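# Put two balls into matching cups of wooden puzzle

## Task

Place the large ball in the green cup and the small ball in the orange cup of the lidded wooden puzzle, and leave the puzzle resting flat on the table. This only counts as done if everything stays that way with the robot not holding any of it.

## Robot and tools

Robot: two six-joint xArm-style arms (uf850) with parallel grippers, called left_arm and right_arm. Their bases sit in the scene frame at left_arm (-0.055, +0.379, 0) m and right_arm (+0.035, -0.495, 0) m, both turned only slightly about z, so each faces roughly +x. Scene frame: origin on the table top midway between the arms, +z up, +x out across the table, and left_arm is on the +y side. The arm names do not refer to sides of any camera image.

execute_actions takes "actions", a list holding zero or one item, plus an optional "pictures" boolean (images come by default). An empty list moves nothing and just reports the state. A move item is {"rows": [...], "steps": n}, with n from 1 to 15 (15 if omitted). Each control step is 1/30 s and uses one row; if there are fewer rows than steps, the final row keeps being applied. A wait item has only "steps" (up to 300) and sends nothing new; the count starts at the previous result and your reply time is included in it. A refused call sends nothing at all.

Each row is exactly 14 numbers, always for both arms: left_arm waist, shoulder, elbow, forearm roll, wrist pitch, wrist roll, left opening, then the same seven for right_arm. The six joint values are absolute target angles in radians, the same numbers that Joint positions prints, not offsets. Ranges: waist -6.283 to 6.283, shoulder -2.304 to 2.304, elbow -4.224 to 0.061, forearm roll -6.283 to 6.283, wrist pitch -2.164 to 2.164, wrist roll -6.283 to 6.283. True ends may differ by up to 0.010 rad. A target more than 0.010 rad beyond a range end, and farther out than the joint's last reported angle, gets the call refused; a target past the real end is clipped there and a "joint sent to its limit" line may appear (possibly about an earlier move). Missing that line does not prove there is more travel. Opening is a number from -1 (closed) to +1 (fully open, 0.084 m between pads).

Motion: joint targets advance at most 3.14 rad/s, take 0.16 s to reach that speed, and all joints of one arm are timed to finish together. Each step, a joint's target is held within 0.623 rad of its measured angle, and if the targets would move that arm's gripper more than 70 mm from where it is measured, they are all pulled back toward the measured angles. Large moves therefore need several calls. After a call, the arms keep heading to the last row sent until they have nearly stopped or a step is HELD; then only a new action continues motion, though fingers still finish opening or closing.

Gripper: fingers point along the gripper's +z and close along its y axis. end_effector_position (link pinch) is the point between the pads when closed, about 2 cm short of the fingertips; closing pushes the tips roughly 10 mm further along +z. To grasp, command an opening clearly below the reported grip_measured; a lower value squeezes harder, up to about 24 N per pad for parts up to about 6 cm wide. Fast closing can press harder and even bounce the fingers open. Echoing grip_measured back still gives a light hold that weakens with width, and wide parts may slip.

Results: a state line per arm (left_arm: … | right_arm: …) with gripper position in metres, orientation as quat_wxyz, and linear/angular velocity (m/s, rad/s), all in the scene frame; the printed position can be off, more so at long reach. Joint positions and Joint velocities list each arm's six joints (rad, rad/s) then the finger gap (m, m/s). grip_measured gives the measured opening on the command scale. Joint torques follow joint order without the gripper; they are total drive output with a per-arm offset, scale and noise, nonzero even in free air. "joint command not followed" means a clearance check altered or blocked some joint targets; the rest of the row still ran. HELD marks steps where your row was partly or fully not sent. A TORQUE FAULT (contact torque hitting a load limit: waist 56.4, shoulder 56.4, elbow 47, forearm roll 25.3, wrist pitch 17.8, wrist roll 17.8 N m, held weight included) stops that arm, backs the joint off, freezes 10 s and drops the rest of the call. Holding loads heats motors: MOTOR HOT appears from 65 °C, and at 80 °C an OVER-TEMPERATURE FAULT brakes the arm until it cools.

Cameras: cam_high, cam_low, cam_left_wrist, cam_right_wrist, each 672x504 and returned in that order, with the calibration given; wrist camera poses are derived from the reported joints. zoom_image takes "camera" (one of those four) and "region" [x0, y0, x1, y1] in that image's pixels from the top-left corner, at most 504 by 504, and returns a closer view of the latest image. read_manual (optional "section", only "licences") returns licence text and moves nothing. finished_scene takes "scene", the current scene number; it cannot be undone and the result says whether the goal was met.

Avoid: knocking or placing anything off the table, which fails the task; letting the arms strike or press on each other; hard pushes, slams, drops and slips. Loose objects may occasionally be nudged by an outside disturbance, so check the balls and puzzle before finishing, and make sure the puzzle is flat and the balls stay put with the grippers clear.

Each tool is called as name(argument=value, ...) on one line, values as JSON.

## Session

execute_actions(actions=[])

Scene clock: 0.00 s of 4500.00 s.
left_arm: end_effector_position=(+0.0995, +0.4614, +0.3956) grip_measured=+1.00 end_effector_quat_wxyz=(-0.193, +0.344, +0.872, +0.291) end_effector_velocity=(-0.000, -0.000, -0.000) end_effector_angular_velocity=(+0.000, +0.000, +0.001) | right_arm: end_effector_position=(+0.8874, -0.5027, +0.2883) grip_measured=+1.00 end_effector_quat_wxyz=(+0.439, -0.288, +0.847, -0.084) end_effector_velocity=(+0.000, -0.000, +0.000) end_effector_angular_velocity=(+0.000, -0.001, -0.000)
Joint positions: left_arm=[-0.45   0.665 -0.365  0.58  -1.492 -2.951  0.084] | right_arm=[-0.107 -0.74  -1.472  2.449 -0.24   0.046  0.084]
Joint velocities: left_arm=[ 0.    -0.001  0.    -0.    -0.    -0.    -0.   ] | right_arm=[-0.     0.    -0.     0.001 -0.    -0.    -0.   ]
Joint torques (N m, as the arm reports them, + toward a larger angle): no reading
Motor temperatures (°C, as the motors report them): left_arm=[23 22 26 25 26 25] | right_arm=[23 24 28 28 27 25]

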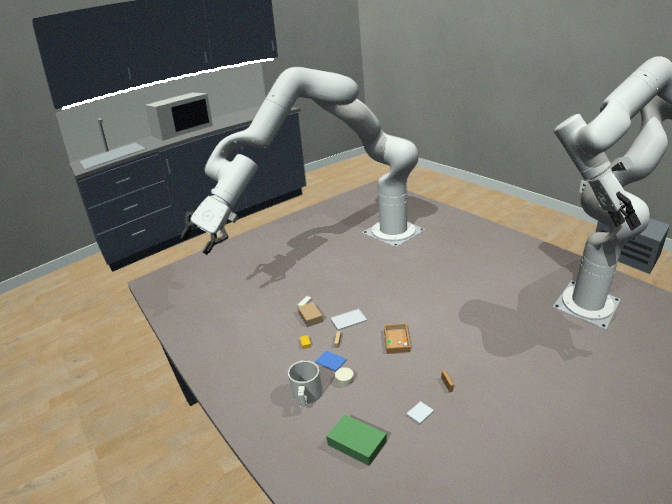

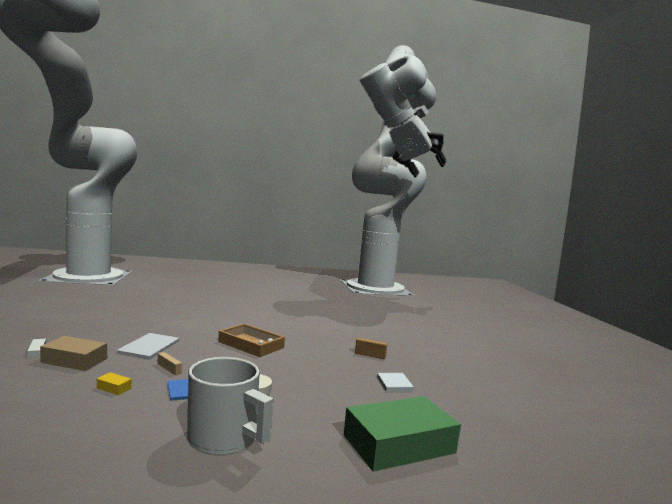

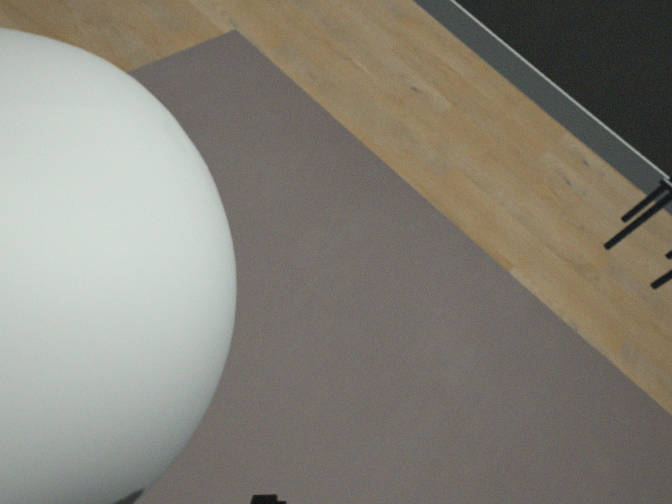

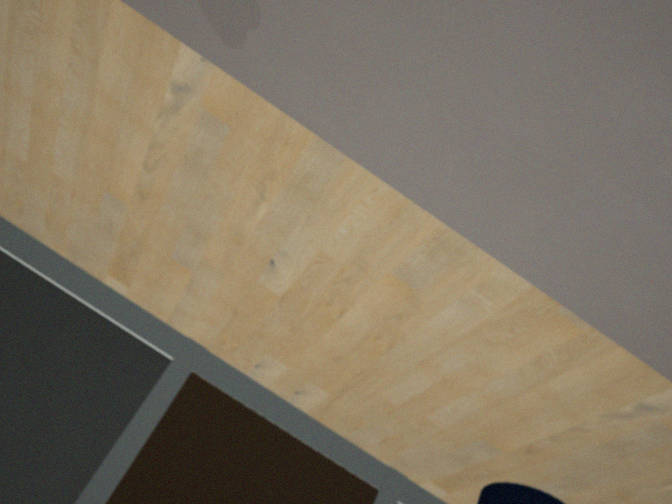

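zoom_image(camera="cam_high", region=[367, 310, 427, 365])

zoom_image(camera="cam_low", region=[205, 310, 300, 370])

Region (367, 310, 427, 365) of cam_high's 672x504 image, scaled by 8.400, with more detail than that image has; it fills the top 462 rows of this view, and the rest is white.

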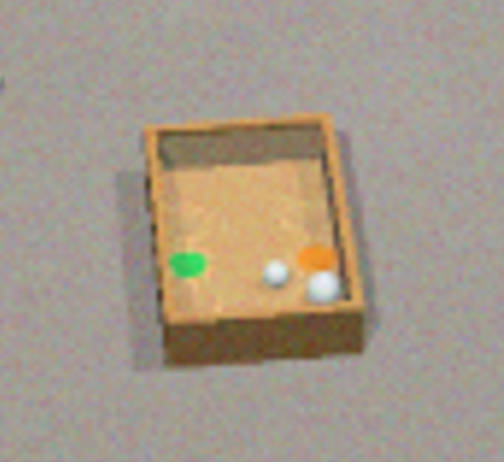

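Region (205, 310, 300, 370) of cam_low's 672x504 image, scaled by 5.305, with more detail than that image has; it fills the top 318 rows of this view, and the rest is white.

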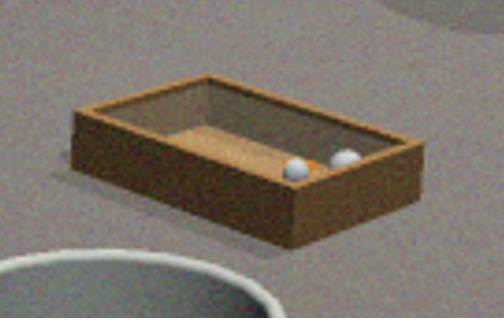

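execute_actions(actions=[{"rows": [[-0.45,0.665,-0.365,0.58,-1.492,-2.951,1, 0.8081,-0.8215,-1.4264,0,-0.6049,0.007,1]], "steps": 15}], pictures=false)

execute_actions(actions=[{"steps": 30}])

Scene clock: 88.90 s of 4500.00 s.
left_arm: end_effector_position=(+0.0994, +0.4614, +0.3955) grip_measured=+1.00 end_effector_quat_wxyz=(-0.193, +0.344, +0.871, +0.291) end_effector_velocity=(+0.000, +0.000, +0.000) end_effector_angular_velocity=(+0.001, +0.000, -0.001) | right_arm: end_effector_position=(+0.8599, -0.3010, +0.2706) grip_measured=+1.00 end_effector_quat_wxyz=(+0.453, -0.474, +0.754, -0.033) end_effector_velocity=(-0.125, +0.442, -0.040) end_effector_angular_velocity=(-0.182, -0.092, +0.941)
Joint positions: left_arm=[-0.45   0.665 -0.365  0.58  -1.492 -2.951  0.084] | right_arm=[ 0.1   -0.764 -1.459  2.242 -0.347  0.035  0.084]
Joint velocities: left_arm=[-0.    -0.001 -0.     0.002  0.     0.     0.   ] | right_arm=[ 0.468 -0.045  0.024 -0.467 -0.202 -0.022  0.   ]
Joint torques (N m, as the arm reports them, + toward a larger angle): left_arm=[ -4.83  -2.11 -21.25   1.17  -1.17   0.51] | right_arm=[  8.76  51.7  -17.85  -1.87  -1.    -0.47]
Motor temperatures (°C, as the motors report them): left_arm=[23 22 27 25 26 25] | right_arm=[23 25 28 28 27 25]
Steps of this call (steps 1 to 90: nothing new was sent; then 85.40 s passed at rest; steps 91 to 105: all 15 steps of this action). Readings (joint positions):
91: left_arm=[-0.450 0.665 -0.365 0.580 -1.492 -2.951] | right_arm=[-0.107 -0.740 -1.472 2.449 -0.240 0.046]
92: left_arm=[-0.450 0.665 -0.365 0.580 -1.492 -2.951] | right_arm=[-0.104 -0.741 -1.472 2.444 -0.243 0.046]
94: left_arm=[-0.450 0.665 -0.365 0.580 -1.492 -2.951] | right_arm=[-0.074 -0.745 -1.470 2.414 -0.260 0.044]
98: left_arm=[-0.450 0.665 -0.365 0.580 -1.492 -2.951] | right_arm=[-0.010 -0.753 -1.465 2.351 -0.295 0.040]
105: the state above

Scene clock: 89.90 s of 4500.00 s.
left_arm: end_effector_position=(+0.0994, +0.4614, +0.3955) grip_measured=+1.00 end_effector_quat_wxyz=(-0.193, +0.344, +0.871, +0.291) end_effector_velocity=(+0.000, +0.000, +0.000) end_effector_angular_velocity=(+0.001, +0.001, -0.001) | right_arm: end_effector_position=(+0.6075, +0.0556, +0.2141) grip_measured=+1.00 end_effector_quat_wxyz=(-0.388, +0.836, -0.378, -0.083) end_effector_velocity=(-0.360, +0.213, -0.092) end_effector_angular_velocity=(-0.406, -0.239, +1.333)
Joint positions: left_arm=[-0.45   0.665 -0.365  0.58  -1.492 -2.951  0.084] | right_arm=[ 0.559 -0.802 -1.438  1.621 -0.516  0.017  0.084]
Joint velocities: left_arm=[-0.    -0.001 -0.     0.001 -0.     0.001  0.   ] | right_arm=[ 0.436 -0.035  0.019 -0.987 -0.156 -0.016 -0.   ]
Joint torques (N m, as the arm reports them, + toward a larger angle): left_arm=[ -4.71  -1.85 -21.3    1.24  -1.08   0.47] | right_arm=[  8.43  51.11 -16.92  -1.32  -0.85  -0.5 ]
Motor temperatures (°C, as the motors report them): left_arm=[23 22 27 25 26 25] | right_arm=[23 25 28 28 27 25]
Steps of this call (steps 1 to 30: the robot went on to your last target). Readings (joint positions):
1: left_arm=[-0.450 0.665 -0.365 0.580 -1.492 -2.951] | right_arm=[0.115 -0.766 -1.458 2.227 -0.353 0.034]
2: left_arm=[-0.450 0.665 -0.365 0.580 -1.492 -2.951] | right_arm=[0.131 -0.767 -1.457 2.211 -0.360 0.033]
4: left_arm=[-0.450 0.665 -0.365 0.580 -1.492 -2.951] | right_arm=[0.162 -0.770 -1.455 2.180 -0.372 0.032]
8: left_arm=[-0.450 0.665 -0.365 0.580 -1.492 -2.951] | right_arm=[0.225 -0.775 -1.452 2.116 -0.396 0.029]
30: the state above
camera_calibration (this result's frames):
cam_left_wrist: T_world_to_cam=[[0.7286, 0.570545, 0.378974, -0.45814], [0.673335, -0.495213, -0.548985, 0.443664], [-0.125548, 0.655166, -0.74498, 0.137129], [0, 0, 0, 1]] pos_world=[0.0522826, 0.391255, 0.519346]
cam_right_wrist: T_world_to_cam=[[-0.698639, -0.405106, -0.58974, 0.605658], [-0.696199, 0.574956, 0.429805, 0.370866], [0.164958, 0.710855, -0.683721, 0.144896], [0, 0, 0, 1]] pos_world=[0.657431, -0.070876, 0.296849]

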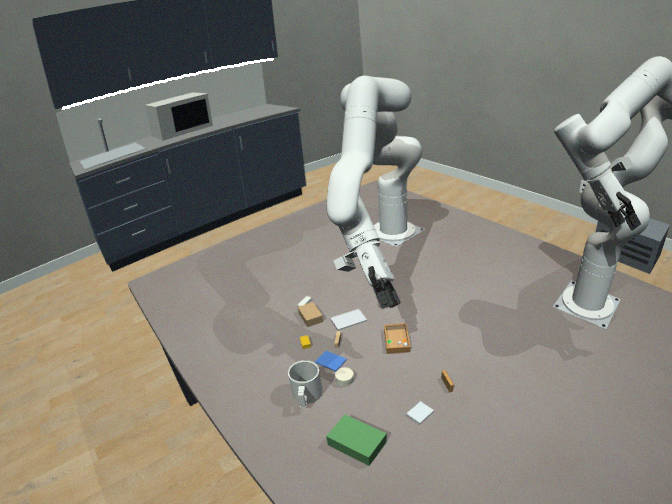

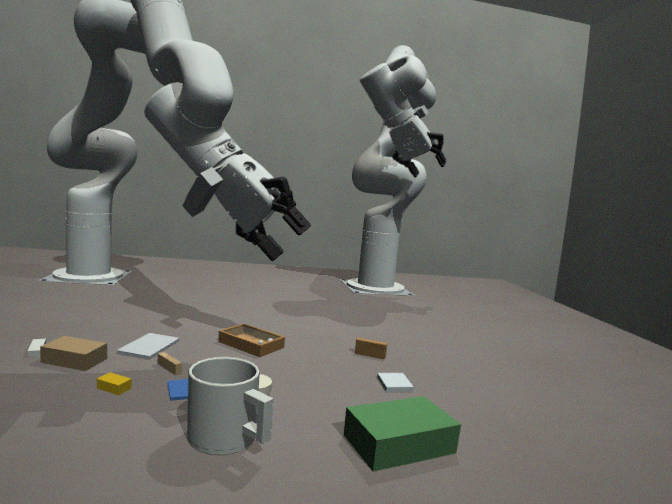

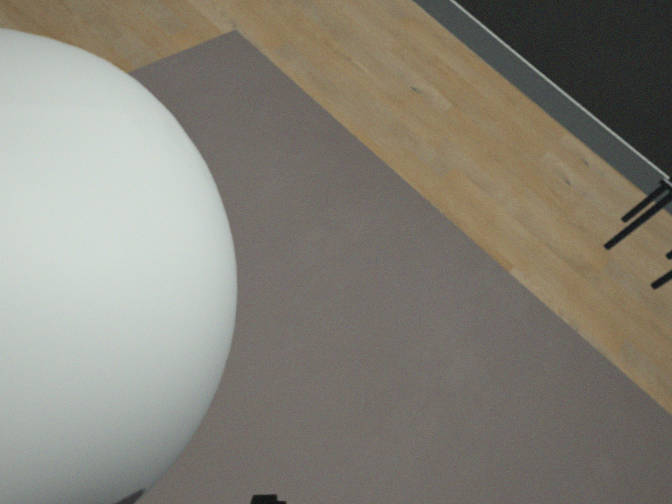

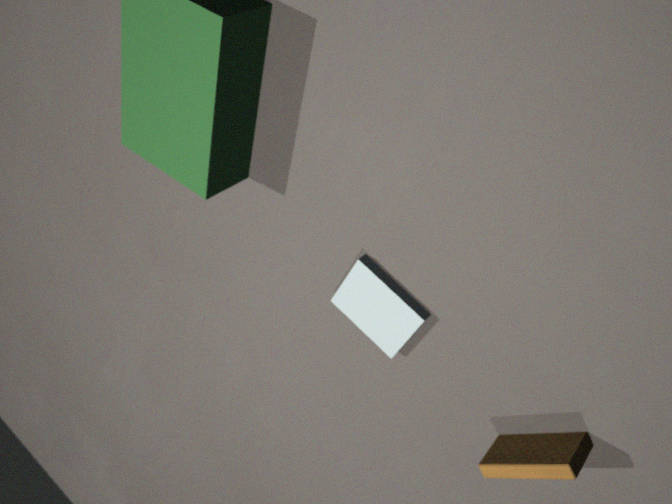

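execute_actions(actions=[{"steps": 40}])

Scene clock: 91.27 s of 4500.00 s.
left_arm: end_effector_position=(+0.0994, +0.4614, +0.3955) grip_measured=+1.00 end_effector_quat_wxyz=(-0.193, +0.344, +0.871, +0.291) end_effector_velocity=(+0.000, +0.000, +0.000) end_effector_angular_velocity=(+0.001, +0.000, -0.000) | right_arm: end_effector_position=(+0.4588, -0.0005, +0.1201) grip_measured=+1.00 end_effector_quat_wxyz=(-0.000, +0.910, +0.415, -0.000) end_effector_velocity=(-0.000, -0.001, -0.000) end_effector_angular_velocity=(-0.003, -0.001, +0.003)
Joint positions: left_arm=[-0.45   0.665 -0.365  0.58  -1.492 -2.951  0.084] | right_arm=[ 0.808 -0.821 -1.426  0.    -0.605  0.007  0.084]
Joint velocities: left_arm=[ 0.    -0.    -0.     0.001  0.     0.     0.   ] | right_arm=[ 0.    -0.     0.001 -0.004 -0.001  0.001 -0.   ]
Joint torques (N m, as the arm reports them, + toward a larger angle): left_arm=[ -4.18  -1.95 -21.49   1.26  -1.12   0.47] | right_arm=[  9.58  49.87 -15.84  -0.72  -0.24  -0.43]
Motor temperatures (°C, as the motors report them): left_arm=[23 22 27 25 26 25] | right_arm=[23 25 28 28 27 25]
Steps of this call (steps 1 to 41: the robot went on to your last target). Readings (joint positions):
1: left_arm=[-0.450 0.665 -0.365 0.580 -1.492 -2.951] | right_arm=[0.574 -0.803 -1.437 1.587 -0.521 0.016]
2: left_arm=[-0.450 0.665 -0.365 0.580 -1.492 -2.951] | right_arm=[0.588 -0.804 -1.436 1.551 -0.526 0.015]
4: left_arm=[-0.450 0.665 -0.365 0.580 -1.492 -2.951] | right_arm=[0.617 -0.806 -1.435 1.474 -0.536 0.014]
8: left_arm=[-0.450 0.665 -0.365 0.580 -1.492 -2.951] | right_arm=[0.674 -0.811 -1.432 1.289 -0.557 0.012]
41: the state above
camera_calibration (this result's frames):
cam_left_wrist: T_world_to_cam=[[0.728599, 0.570545, 0.378974, -0.45814], [0.673336, -0.495213, -0.548984, 0.443663], [-0.125547, 0.655166, -0.74498, 0.13713], [0, 0, 0, 1]] pos_world=[0.0522826, 0.391255, 0.519346]
cam_right_wrist: T_world_to_cam=[[0.752296, -0.658775, -0.0081463, -0.312056], [-0.658824, -0.752264, -0.00708537, 0.374627], [-0.0014605, 0.0106973, -0.999942, 0.259004], [0, 0, 0, 1]] pos_world=[0.48195, 0.073473, 0.259101]

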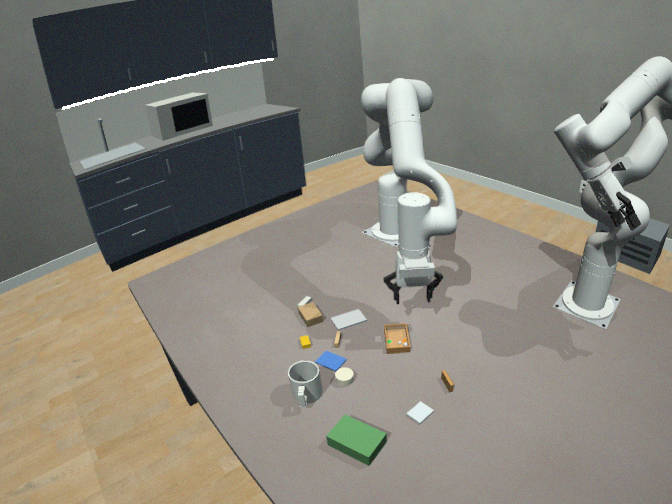

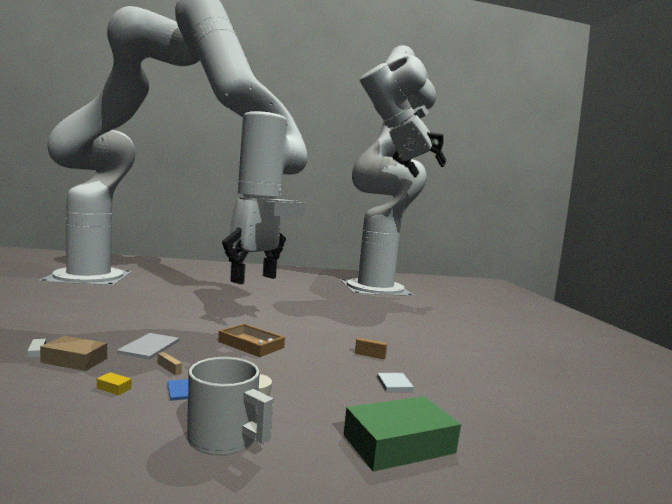

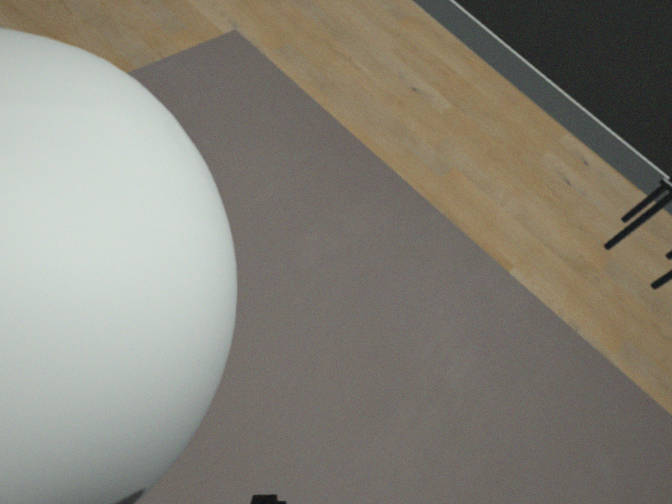

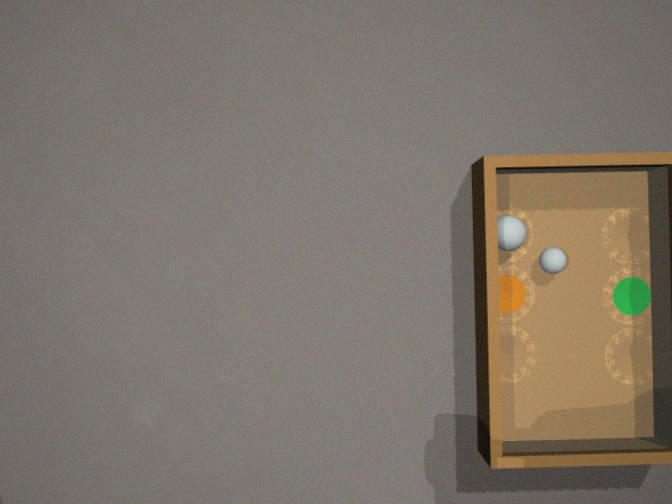

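zoom_image(camera="cam_right_wrist", region=[420, 140, 672, 500])

Region (420, 140, 672, 500) of cam_right_wrist's 672x504 image, scaled by 1.400, with more detail than that image has; it fills the left 353 columns of this view, and the rest is white.

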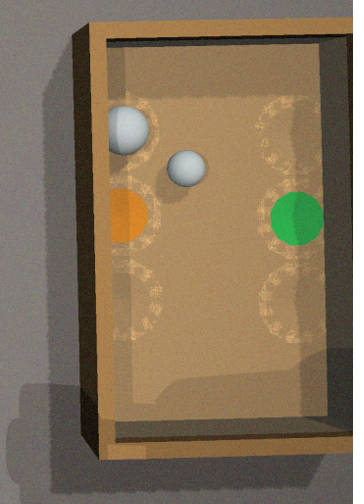

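execute_actions(actions=[{"rows": [[-0.45,0.665,-0.365,0.58,-1.492,-2.951,1, 0.800,-0.831,-1.433,0,-0.602,-0.004,1],[-0.45,0.665,-0.365,0.58,-1.492,-2.951,1, 0.791,-0.841,-1.440,0,-0.599,-0.014,1],[-0.45,0.665,-0.365,0.58,-1.492,-2.951,1, 0.783,-0.851,-1.447,0,-0.596,-0.025,1],[-0.45,0.665,-0.365,0.58,-1.492,-2.951,1, 0.774,-0.861,-1.454,0,-0.593,-0.036,1],[-0.45,0.665,-0.365,0.58,-1.492,-2.951,1, 0.766,-0.871,-1.461,0,-0.590,-0.046,1],[-0.45,0.665,-0.365,0.58,-1.492,-2.951,1, 0.757,-0.881,-1.468,0,-0.587,-0.057,1],[-0.45,0.665,-0.365,0.58,-1.492,-2.951,1, 0.749,-0.890,-1.475,0,-0.584,-0.068,1],[-0.45,0.665,-0.365,0.58,-1.492,-2.951,1, 0.740,-0.900,-1.481,0,-0.581,-0.078,1],[-0.45,0.665,-0.365,0.58,-1.492,-2.951,1, 0.732,-0.910,-1.488,0,-0.578,-0.089,1],[-0.45,0.665,-0.365,0.58,-1.492,-2.951,1, 0.7234,-0.9199,-1.4952,0,-0.5753,-0.0996,1]], "steps": 15}], pictures=false)

execute_actions(actions=[{"steps": 10}])

Scene clock: 211.77 s of 4500.00 s.
left_arm: end_effector_position=(+0.0994, +0.4614, +0.3955) grip_measured=+1.00 end_effector_quat_wxyz=(-0.193, +0.344, +0.871, +0.291) end_effector_velocity=(+0.000, +0.000, +0.000) end_effector_angular_velocity=(+0.000, -0.000, -0.000) | right_arm: end_effector_position=(+0.5078, -0.0250, +0.0822) grip_measured=+1.00 end_effector_quat_wxyz=(+0.000, +0.906, +0.424, -0.000) end_effector_velocity=(+0.034, -0.011, -0.019) end_effector_angular_velocity=(+0.011, -0.011, +0.027)
Joint positions: left_arm=[-0.45   0.665 -0.365  0.58  -1.492 -2.951  0.084] | right_arm=[ 0.728 -0.914 -1.49  -0.    -0.577 -0.093  0.084]
Joint velocities: left_arm=[ 0.  0. -0.  0.  0.  0.  0.] | right_arm=[-0.048 -0.058 -0.054 -0.     0.019 -0.074  0.   ]
Joint torques (N m, as the arm reports them, + toward a larger angle): left_arm=[ -5.05  -2.25 -21.5    1.24  -1.16   0.5 ] | right_arm=[ 14.89  57.33 -15.87  -0.33  -0.23  -0.33]
Motor temperatures (°C, as the motors report them): left_arm=[23 22 27 25 26 25] | right_arm=[23 25 28 28 27 25]
Steps of this call (steps 1 to 30: the robot went on to your last target; steps 31 to 90: nothing new was sent; then 117.00 s passed at rest; steps 91 to 105: all 15 steps of this action). Readings (joint positions):
91: left_arm=[-0.450 0.665 -0.365 0.580 -1.492 -2.951] | right_arm=[0.808 -0.822 -1.427 0.000 -0.605 0.007]
92: left_arm=[-0.450 0.665 -0.365 0.580 -1.492 -2.951] | right_arm=[0.807 -0.823 -1.428 0.000 -0.604 0.004]
94: left_arm=[-0.450 0.665 -0.365 0.580 -1.492 -2.951] | right_arm=[0.799 -0.833 -1.435 0.000 -0.601 -0.006]
98: left_arm=[-0.450 0.665 -0.365 0.580 -1.492 -2.951] | right_arm=[0.770 -0.866 -1.457 -0.000 -0.592 -0.041]
105: the state above

Scene clock: 212.10 s of 4500.00 s.
left_arm: end_effector_position=(+0.0994, +0.4614, +0.3955) grip_measured=+1.00 end_effector_quat_wxyz=(-0.193, +0.344, +0.871, +0.291) end_effector_velocity=(+0.000, +0.000, +0.000) end_effector_angular_velocity=(+0.000, -0.000, -0.000) | right_arm: end_effector_position=(+0.5109, -0.0262, +0.0802) grip_measured=+1.00 end_effector_quat_wxyz=(-0.000, +0.905, +0.425, +0.000) end_effector_velocity=(+0.002, -0.001, -0.001) end_effector_angular_velocity=(+0.001, -0.001, -0.000)
Joint positions: left_arm=[-0.45   0.665 -0.365  0.58  -1.492 -2.951  0.084] | right_arm=[ 0.724 -0.92  -1.495  0.    -0.575 -0.099  0.084]
Joint velocities: left_arm=[ 0.  0. -0.  0.  0.  0.  0.] | right_arm=[-0.003 -0.003 -0.002 -0.001  0.002 -0.002 -0.   ]
Joint torques (N m, as the arm reports them, + toward a larger angle): left_arm=[ -5.48  -2.39 -21.44   1.27  -1.09   0.52] | right_arm=[  8.97  51.86 -15.62  -0.81  -0.22  -0.45]
Motor temperatures (°C, as the motors report them): left_arm=[23 22 27 25 26 25] | right_arm=[23 25 28 28 27 25]
Steps of this call (steps 1 to 10: the robot went on to your last target). Readings (joint positions):
1: left_arm=[-0.450 0.665 -0.365 0.580 -1.492 -2.951] | right_arm=[0.727 -0.916 -1.492 -0.000 -0.577 -0.095]
2: left_arm=[-0.450 0.665 -0.365 0.580 -1.492 -2.951] | right_arm=[0.726 -0.917 -1.493 -0.000 -0.576 -0.096]
4: left_arm=[-0.450 0.665 -0.365 0.580 -1.492 -2.951] | right_arm=[0.725 -0.918 -1.494 0.000 -0.576 -0.098]
8: left_arm=[-0.450 0.665 -0.365 0.580 -1.492 -2.951] | right_arm=[0.724 -0.919 -1.495 0.000 -0.575 -0.099]
10: the state above
camera_calibration (this result's frames):
cam_left_wrist: T_world_to_cam=[[0.7286, 0.570545, 0.378974, -0.45814], [0.673335, -0.495213, -0.548985, 0.443664], [-0.125548, 0.655166, -0.74498, 0.137129], [0, 0, 0, 1]] pos_world=[0.0522826, 0.391255, 0.519346]
cam_right_wrist: T_world_to_cam=[[0.766877, -0.641745, -0.00787448, -0.375538], [-0.641792, -0.766845, -0.00721116, 0.380256], [-0.00141077, 0.0105839, -0.999943, 0.219483], [0, 0, 0, 1]] pos_world=[0.532347, 0.0482745, 0.219255]

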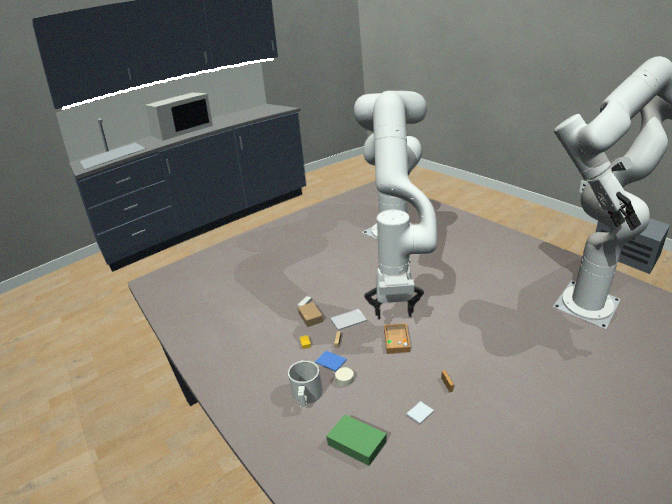

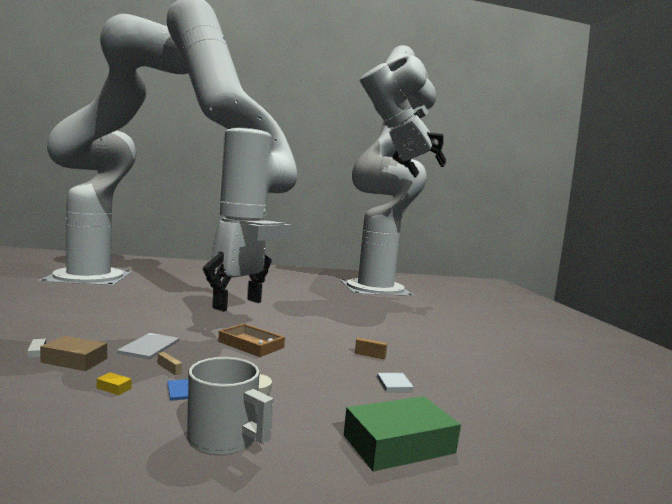

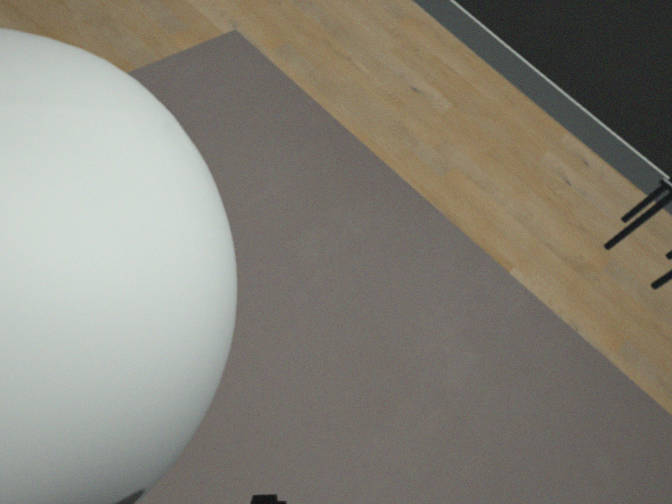

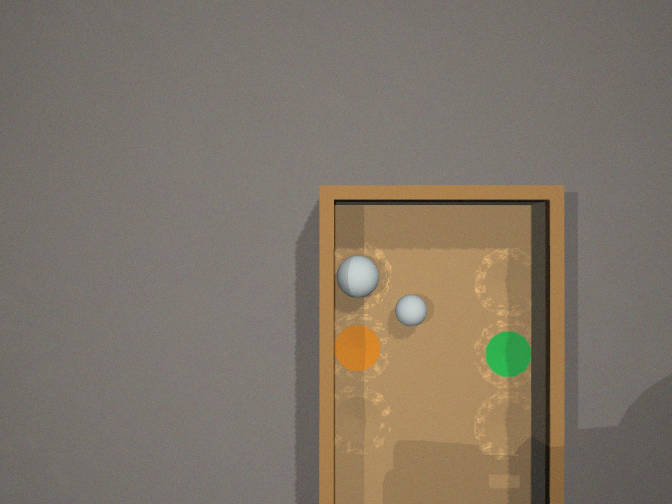

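execute_actions(actions=[{"rows": [[-0.45,0.665,-0.365,0.58,-1.492,-2.951,1, 0.7238,-0.9275,-1.4968,0,-0.5693,-0.0993,1],[-0.45,0.665,-0.365,0.58,-1.492,-2.951,1, 0.7241,-0.9351,-1.4985,0,-0.5634,-0.0989,1],[-0.45,0.665,-0.365,0.58,-1.492,-2.951,1, 0.7245,-0.9427,-1.5001,0,-0.5574,-0.0986,1],[-0.45,0.665,-0.365,0.58,-1.492,-2.951,1, 0.7248,-0.9503,-1.5017,0,-0.5515,-0.0982,1],[-0.45,0.665,-0.365,0.58,-1.492,-2.951,1, 0.7252,-0.9579,-1.5034,0,-0.5455,-0.0979,1],[-0.45,0.665,-0.365,0.58,-1.492,-2.951,1, 0.7255,-0.9654,-1.5050,0,-0.5396,-0.0976,1],[-0.45,0.665,-0.365,0.58,-1.492,-2.951,1, 0.7259,-0.9730,-1.5067,0,-0.5336,-0.0972,1],[-0.45,0.665,-0.365,0.58,-1.492,-2.951,1, 0.7262,-0.9806,-1.5083,0,-0.5277,-0.0969,1],[-0.45,0.665,-0.365,0.58,-1.492,-2.951,1, 0.7265,-0.9882,-1.5099,0,-0.5217,-0.0965,1],[-0.45,0.665,-0.365,0.58,-1.492,-2.951,1, 0.7269,-0.9958,-1.5116,0,-0.5158,-0.0962,1]], "steps": 15}], pictures=false)

execute_actions(actions=[{"steps": 10}])

zoom_image(camera="cam_low", region=[190, 270, 310, 370])

zoom_image(camera="cam_high", region=[355, 285, 440, 365])

Scene clock: 240.37 s of 4500.00 s.
left_arm: end_effector_position=(+0.0994, +0.4614, +0.3955) grip_measured=+1.00 end_effector_quat_wxyz=(-0.193, +0.344, +0.871, +0.291) end_effector_velocity=(+0.000, +0.000, +0.000) end_effector_angular_velocity=(+0.001, -0.001, -0.001) | right_arm: end_effector_position=(+0.5092, -0.0251, +0.0374) grip_measured=+1.00 end_effector_quat_wxyz=(+0.000, +0.905, +0.425, -0.001) end_effector_velocity=(+0.003, +0.005, -0.022) end_effector_angular_velocity=(+0.012, -0.012, -0.002)
Joint positions: left_arm=[-0.45   0.665 -0.365  0.58  -1.492 -2.951  0.084] | right_arm=[ 0.727 -0.991 -1.51  -0.    -0.52  -0.096  0.084]
Joint velocities: left_arm=[-0.     0.001 -0.     0.001 -0.     0.    -0.   ] | right_arm=[ 0.002 -0.042 -0.018  0.001  0.041  0.003  0.   ]
Joint torques (N m, as the arm reports them, + toward a larger angle): left_arm=[ -4.75  -2.59 -21.56   1.25  -1.14   0.53] | right_arm=[  9.7   56.31 -16.53  -0.64  -0.21  -0.39]
Motor temperatures (°C, as the motors report them): left_arm=[23 22 27 25 26 25] | right_arm=[23 25 28 28 27 25]
Steps of this call (steps 1 to 15: the robot went on to your last target; steps 16 to 90: nothing new was sent; then 24.77 s passed at rest; steps 91 to 105: all 15 steps of this action). Readings (joint positions):
91: left_arm=[-0.450 0.665 -0.365 0.580 -1.492 -2.951] | right_arm=[0.723 -0.920 -1.495 -0.000 -0.575 -0.100]
92: left_arm=[-0.450 0.665 -0.365 0.580 -1.492 -2.951] | right_arm=[0.723 -0.921 -1.496 0.000 -0.574 -0.100]
94: left_arm=[-0.450 0.665 -0.365 0.580 -1.492 -2.951] | right_arm=[0.724 -0.929 -1.498 0.000 -0.568 -0.099]
98: left_arm=[-0.450 0.665 -0.365 0.580 -1.492 -2.951] | right_arm=[0.725 -0.955 -1.502 -0.000 -0.548 -0.098]
105: the state above

Scene clock: 240.70 s of 4500.00 s.
left_arm: end_effector_position=(+0.0994, +0.4614, +0.3955) grip_measured=+1.00 end_effector_quat_wxyz=(-0.193, +0.344, +0.871, +0.291) end_effector_velocity=(+0.000, +0.000, +0.000) end_effector_angular_velocity=(+0.001, +0.000, -0.001) | right_arm: end_effector_position=(+0.5095, -0.0247, +0.0352) grip_measured=+1.00 end_effector_quat_wxyz=(-0.000, +0.905, +0.425, +0.000) end_effector_velocity=(-0.001, -0.001, -0.002) end_effector_angular_velocity=(-0.002, +0.004, -0.002)
Joint positions: left_arm=[-0.45   0.665 -0.365  0.58  -1.492 -2.951  0.084] | right_arm=[ 0.727 -0.995 -1.512  0.    -0.516 -0.096  0.084]
Joint velocities: left_arm=[-0.    -0.     0.     0.001 -0.     0.    -0.   ] | right_arm=[ 0.    -0.002  0.001  0.002 -0.001  0.    -0.   ]
Joint torques (N m, as the arm reports them, + toward a larger angle): left_arm=[ -4.91  -1.97 -21.42   1.32  -1.19   0.45] | right_arm=[ 10.2   53.47 -15.17  -0.85  -0.21  -0.43]
Motor temperatures (°C, as the motors report them): left_arm=[23 22 27 25 26 25] | right_arm=[23 25 28 28 27 25]
Steps of this call (steps 1 to 10: the robot went on to your last target). Readings (joint positions):
1: left_arm=[-0.450 0.665 -0.365 0.580 -1.492 -2.951] | right_arm=[0.727 -0.993 -1.511 -0.000 -0.519 -0.096]
2: left_arm=[-0.450 0.665 -0.365 0.580 -1.492 -2.951] | right_arm=[0.727 -0.993 -1.511 -0.000 -0.518 -0.096]
4: left_arm=[-0.450 0.665 -0.365 0.580 -1.492 -2.951] | right_arm=[0.727 -0.994 -1.511 0.000 -0.517 -0.096]
8: left_arm=[-0.450 0.665 -0.365 0.580 -1.492 -2.951] | right_arm=[0.727 -0.995 -1.512 0.000 -0.516 -0.096]
10: the state above
camera_calibration (this result's frames):
cam_left_wrist: T_world_to_cam=[[0.728599, 0.570545, 0.378974, -0.45814], [0.673335, -0.495213, -0.548984, 0.443664], [-0.125548, 0.655166, -0.74498, 0.13713], [0, 0, 0, 1]] pos_world=[0.0522826, 0.391255, 0.519346]
cam_right_wrist: T_world_to_cam=[[0.766867, -0.641758, -0.00786753, -0.373821], [-0.641805, -0.766834, -0.00726186, 0.380198], [-0.00137273, 0.0106183, -0.999943, 0.174477], [0, 0, 0, 1]] pos_world=[0.530923, 0.0497934, 0.174287]

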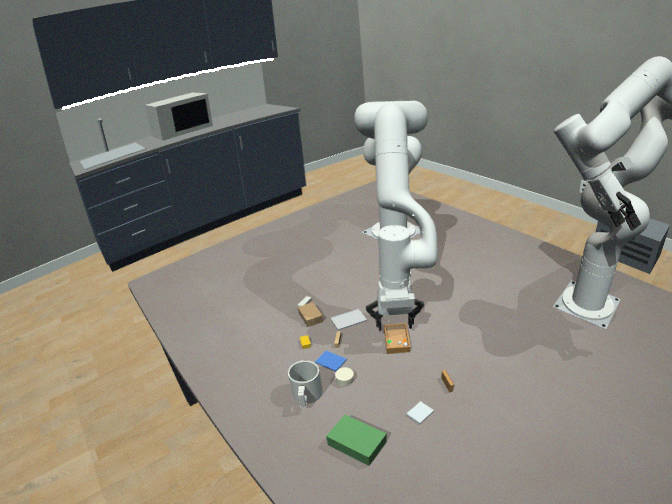

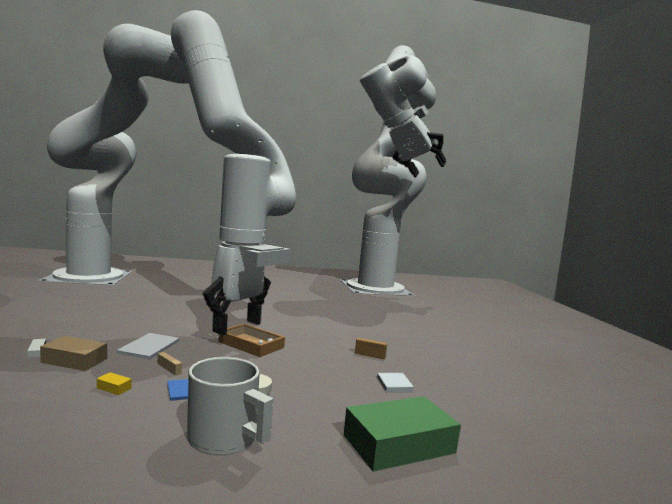

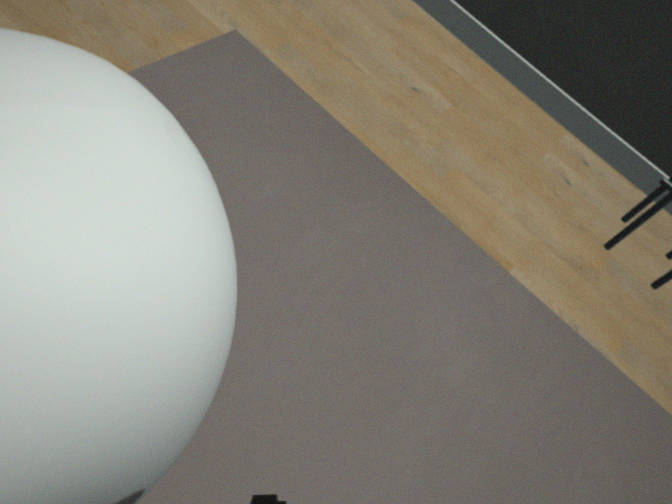

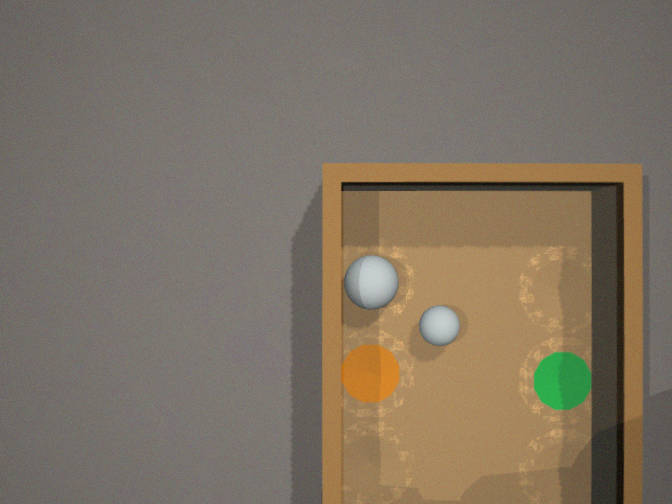

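Region (190, 270, 310, 370) of cam_low's 672x504 image, scaled by 4.200, with more detail than that image has.

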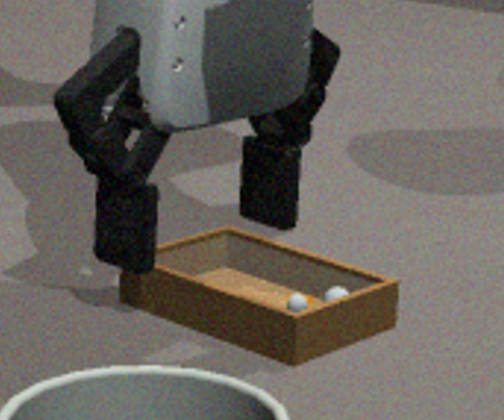

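Region (355, 285, 440, 365) of cam_high's 672x504 image, scaled by 5.929, with more detail than that image has; it fills the top 474 rows of this view, and the rest is white.

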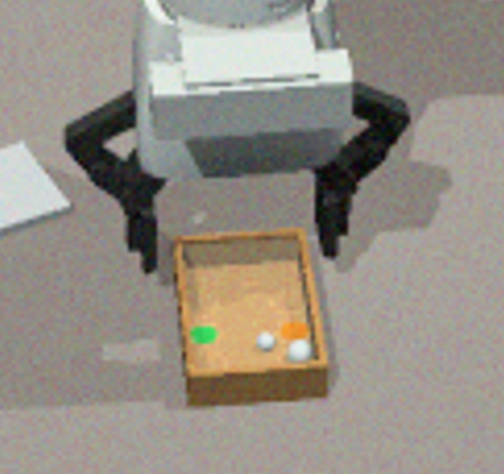

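execute_actions(actions=[{"rows": [[-0.45,0.665,-0.365,0.58,-1.492,-2.951,1, 0.7269,-0.9998,-1.5128,0,-0.5130,-0.0962,1],[-0.45,0.665,-0.365,0.58,-1.492,-2.951,1, 0.7269,-1.0038,-1.5141,0,-0.5103,-0.0962,1],[-0.45,0.665,-0.365,0.58,-1.492,-2.951,1, 0.7269,-1.0078,-1.5153,0,-0.5075,-0.0962,1],[-0.45,0.665,-0.365,0.58,-1.492,-2.951,1, 0.7269,-1.0118,-1.5166,0,-0.5048,-0.0962,1],[-0.45,0.665,-0.365,0.58,-1.492,-2.951,1, 0.7269,-1.0158,-1.5178,0,-0.5020,-0.0962,1],[-0.45,0.665,-0.365,0.58,-1.492,-2.951,1, 0.7269,-1.0198,-1.5190,0,-0.4992,-0.0962,1],[-0.45,0.665,-0.365,0.58,-1.492,-2.951,1, 0.7269,-1.0238,-1.5203,0,-0.4965,-0.0962,1],[-0.45,0.665,-0.365,0.58,-1.492,-2.951,1, 0.7269,-1.0278,-1.5215,0,-0.4937,-0.0962,1]], "steps": 15}], pictures=false)

execute_actions(actions=[{"steps": 6}])

zoom_image(camera="cam_low", region=[190, 270, 310, 370])

zoom_image(camera="cam_high", region=[355, 285, 440, 365])

Scene clock: 278.17 s of 4500.00 s.
left_arm: end_effector_position=(+0.0994, +0.4614, +0.3955) grip_measured=+1.00 end_effector_quat_wxyz=(-0.193, +0.344, +0.871, +0.291) end_effector_velocity=(-0.000, -0.000, -0.000) end_effector_angular_velocity=(-0.001, +0.001, +0.001) | right_arm: end_effector_position=(+0.5094, -0.0248, +0.0176) grip_measured=+1.00 end_effector_quat_wxyz=(+0.000, +0.905, +0.425, -0.000) end_effector_velocity=(+0.001, +0.001, -0.004) end_effector_angular_velocity=(+0.003, -0.003, -0.001)
Joint positions: left_arm=[-0.45   0.665 -0.365  0.58  -1.492 -2.951  0.084] | right_arm=[ 0.727 -1.027 -1.521 -0.    -0.495 -0.096  0.084]
Joint velocities: left_arm=[ 0.    -0.     0.    -0.001 -0.    -0.    -0.   ] | right_arm=[-0.    -0.009 -0.006  0.     0.008  0.    -0.   ]
Joint torques (N m, as the arm reports them, + toward a larger angle): left_arm=[ -5.44  -2.18 -21.13   1.14  -1.15   0.49] | right_arm=[ 10.04  54.92 -14.62  -0.75  -0.21  -0.41]
Motor temperatures (°C, as the motors report them): left_arm=[23 22 27 25 26 25] | right_arm=[23 25 28 28 27 25]
Steps of this call (steps 1 to 15: the robot went on to your last target; steps 16 to 90: nothing new was sent; then 33.97 s passed at rest; steps 91 to 105: all 15 steps of this action). Readings (joint positions):
91: left_arm=[-0.450 0.665 -0.365 0.580 -1.492 -2.951] | right_arm=[0.727 -0.996 -1.512 -0.000 -0.516 -0.096]
92: left_arm=[-0.450 0.665 -0.365 0.580 -1.492 -2.951] | right_arm=[0.727 -0.997 -1.512 0.000 -0.515 -0.096]
94: left_arm=[-0.450 0.665 -0.365 0.580 -1.492 -2.951] | right_arm=[0.727 -1.001 -1.513 0.000 -0.512 -0.096]
98: left_arm=[-0.450 0.665 -0.365 0.580 -1.492 -2.951] | right_arm=[0.727 -1.014 -1.517 -0.000 -0.503 -0.096]
105: the state above

Scene clock: 278.37 s of 4500.00 s.
left_arm: end_effector_position=(+0.0994, +0.4614, +0.3955) grip_measured=+1.00 end_effector_quat_wxyz=(-0.193, +0.344, +0.871, +0.291) end_effector_velocity=(+0.000, +0.000, +0.000) end_effector_angular_velocity=(+0.001, -0.000, -0.000) | right_arm: end_effector_position=(+0.5094, -0.0247, +0.0171) grip_measured=+1.00 end_effector_quat_wxyz=(-0.000, +0.905, +0.425, +0.000) end_effector_velocity=(-0.000, -0.000, -0.001) end_effector_angular_velocity=(-0.000, -0.000, +0.000)
Joint positions: left_arm=[-0.45   0.665 -0.365  0.58  -1.492 -2.951  0.084] | right_arm=[ 0.727 -1.028 -1.521  0.    -0.494 -0.096  0.084]
Joint velocities: left_arm=[ 0.     0.     0.     0.001  0.    -0.    -0.   ] | right_arm=[ 0.    -0.002 -0.    -0.001  0.001  0.001 -0.   ]
Joint torques (N m, as the arm reports them, + toward a larger angle): left_arm=[ -4.83  -2.23 -21.39   1.07  -1.13   0.52] | right_arm=[  8.64  53.44 -14.49  -0.63  -0.1   -0.41]
Motor temperatures (°C, as the motors report them): left_arm=[23 22 27 25 26 25] | right_arm=[23 25 28 28 27 25]
Steps of this call (steps 1 to 6: the robot went on to your last target). Readings (joint positions):
1: left_arm=[-0.450 0.665 -0.365 0.580 -1.492 -2.951] | right_arm=[0.727 -1.027 -1.521 0.000 -0.494 -0.096]
2: left_arm=[-0.450 0.665 -0.365 0.580 -1.492 -2.951] | right_arm=[0.727 -1.027 -1.521 0.000 -0.494 -0.096]
4: left_arm=[-0.450 0.665 -0.365 0.580 -1.492 -2.951] | right_arm=[0.727 -1.027 -1.521 0.000 -0.494 -0.096]
6: the state above
camera_calibration (this result's frames):
cam_left_wrist: T_world_to_cam=[[0.7286, 0.570545, 0.378974, -0.45814], [0.673335, -0.495213, -0.548985, 0.443664], [-0.125548, 0.655166, -0.74498, 0.13713], [0, 0, 0, 1]] pos_world=[0.0522826, 0.391255, 0.519346]
cam_right_wrist: T_world_to_cam=[[0.766871, -0.641753, -0.00787415, -0.373951], [-0.641799, -0.766839, -0.00718752, 0.380014], [-0.00142559, 0.0105655, -0.999943, 0.156416], [0, 0, 0, 1]] pos_world=[0.530888, 0.0497728, 0.156194]

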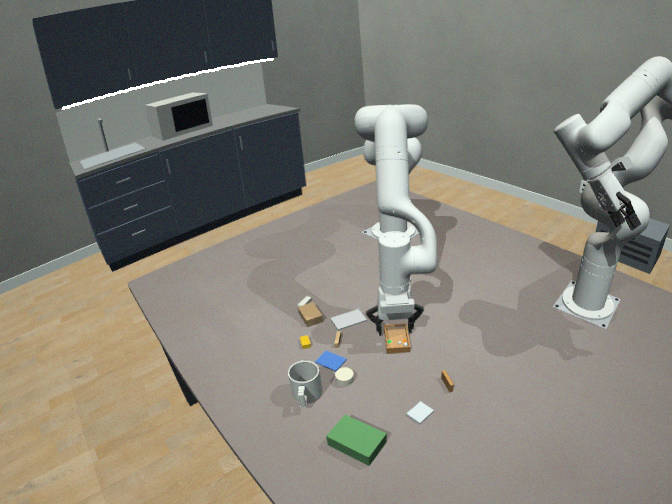

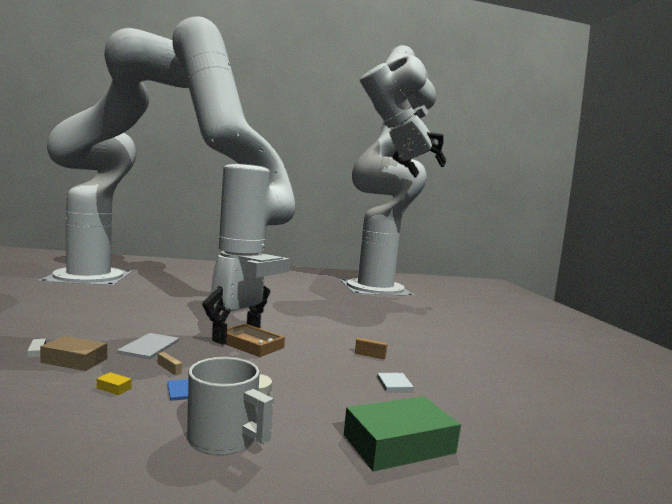

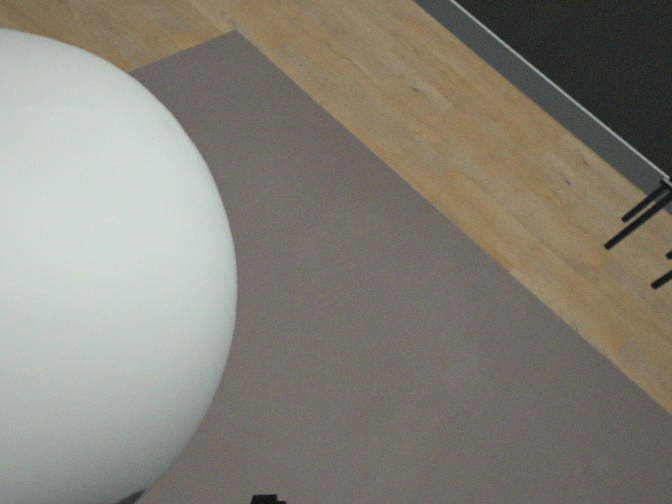

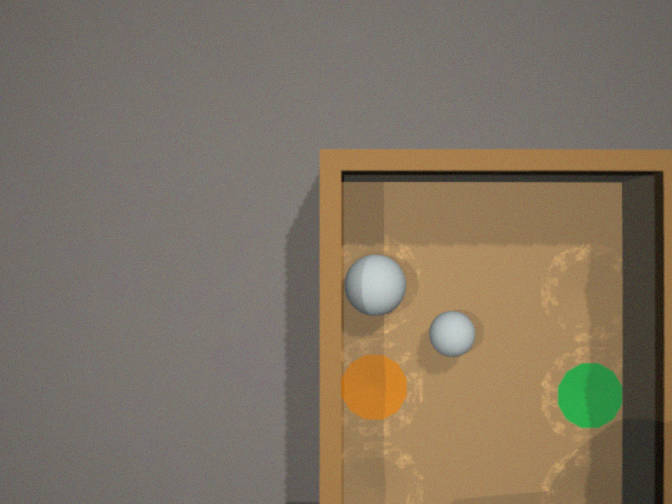

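Region (190, 270, 310, 370) of cam_low's 672x504 image, scaled by 4.200, with more detail than that image has.

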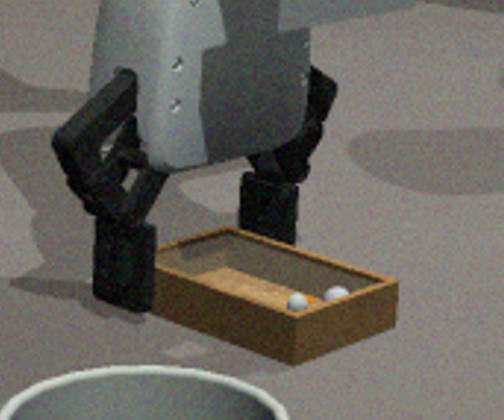

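Region (355, 285, 440, 365) of cam_high's 672x504 image, scaled by 5.929, with more detail than that image has; it fills the top 474 rows of this view, and the rest is white.

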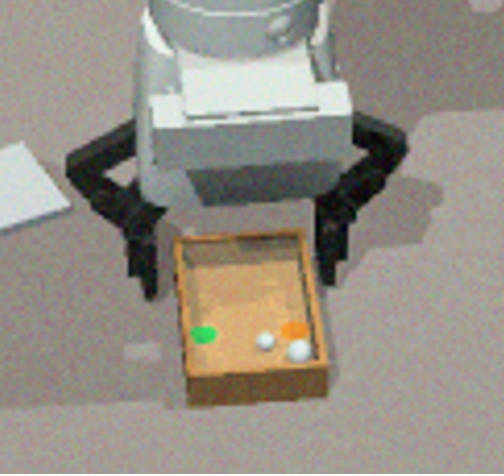

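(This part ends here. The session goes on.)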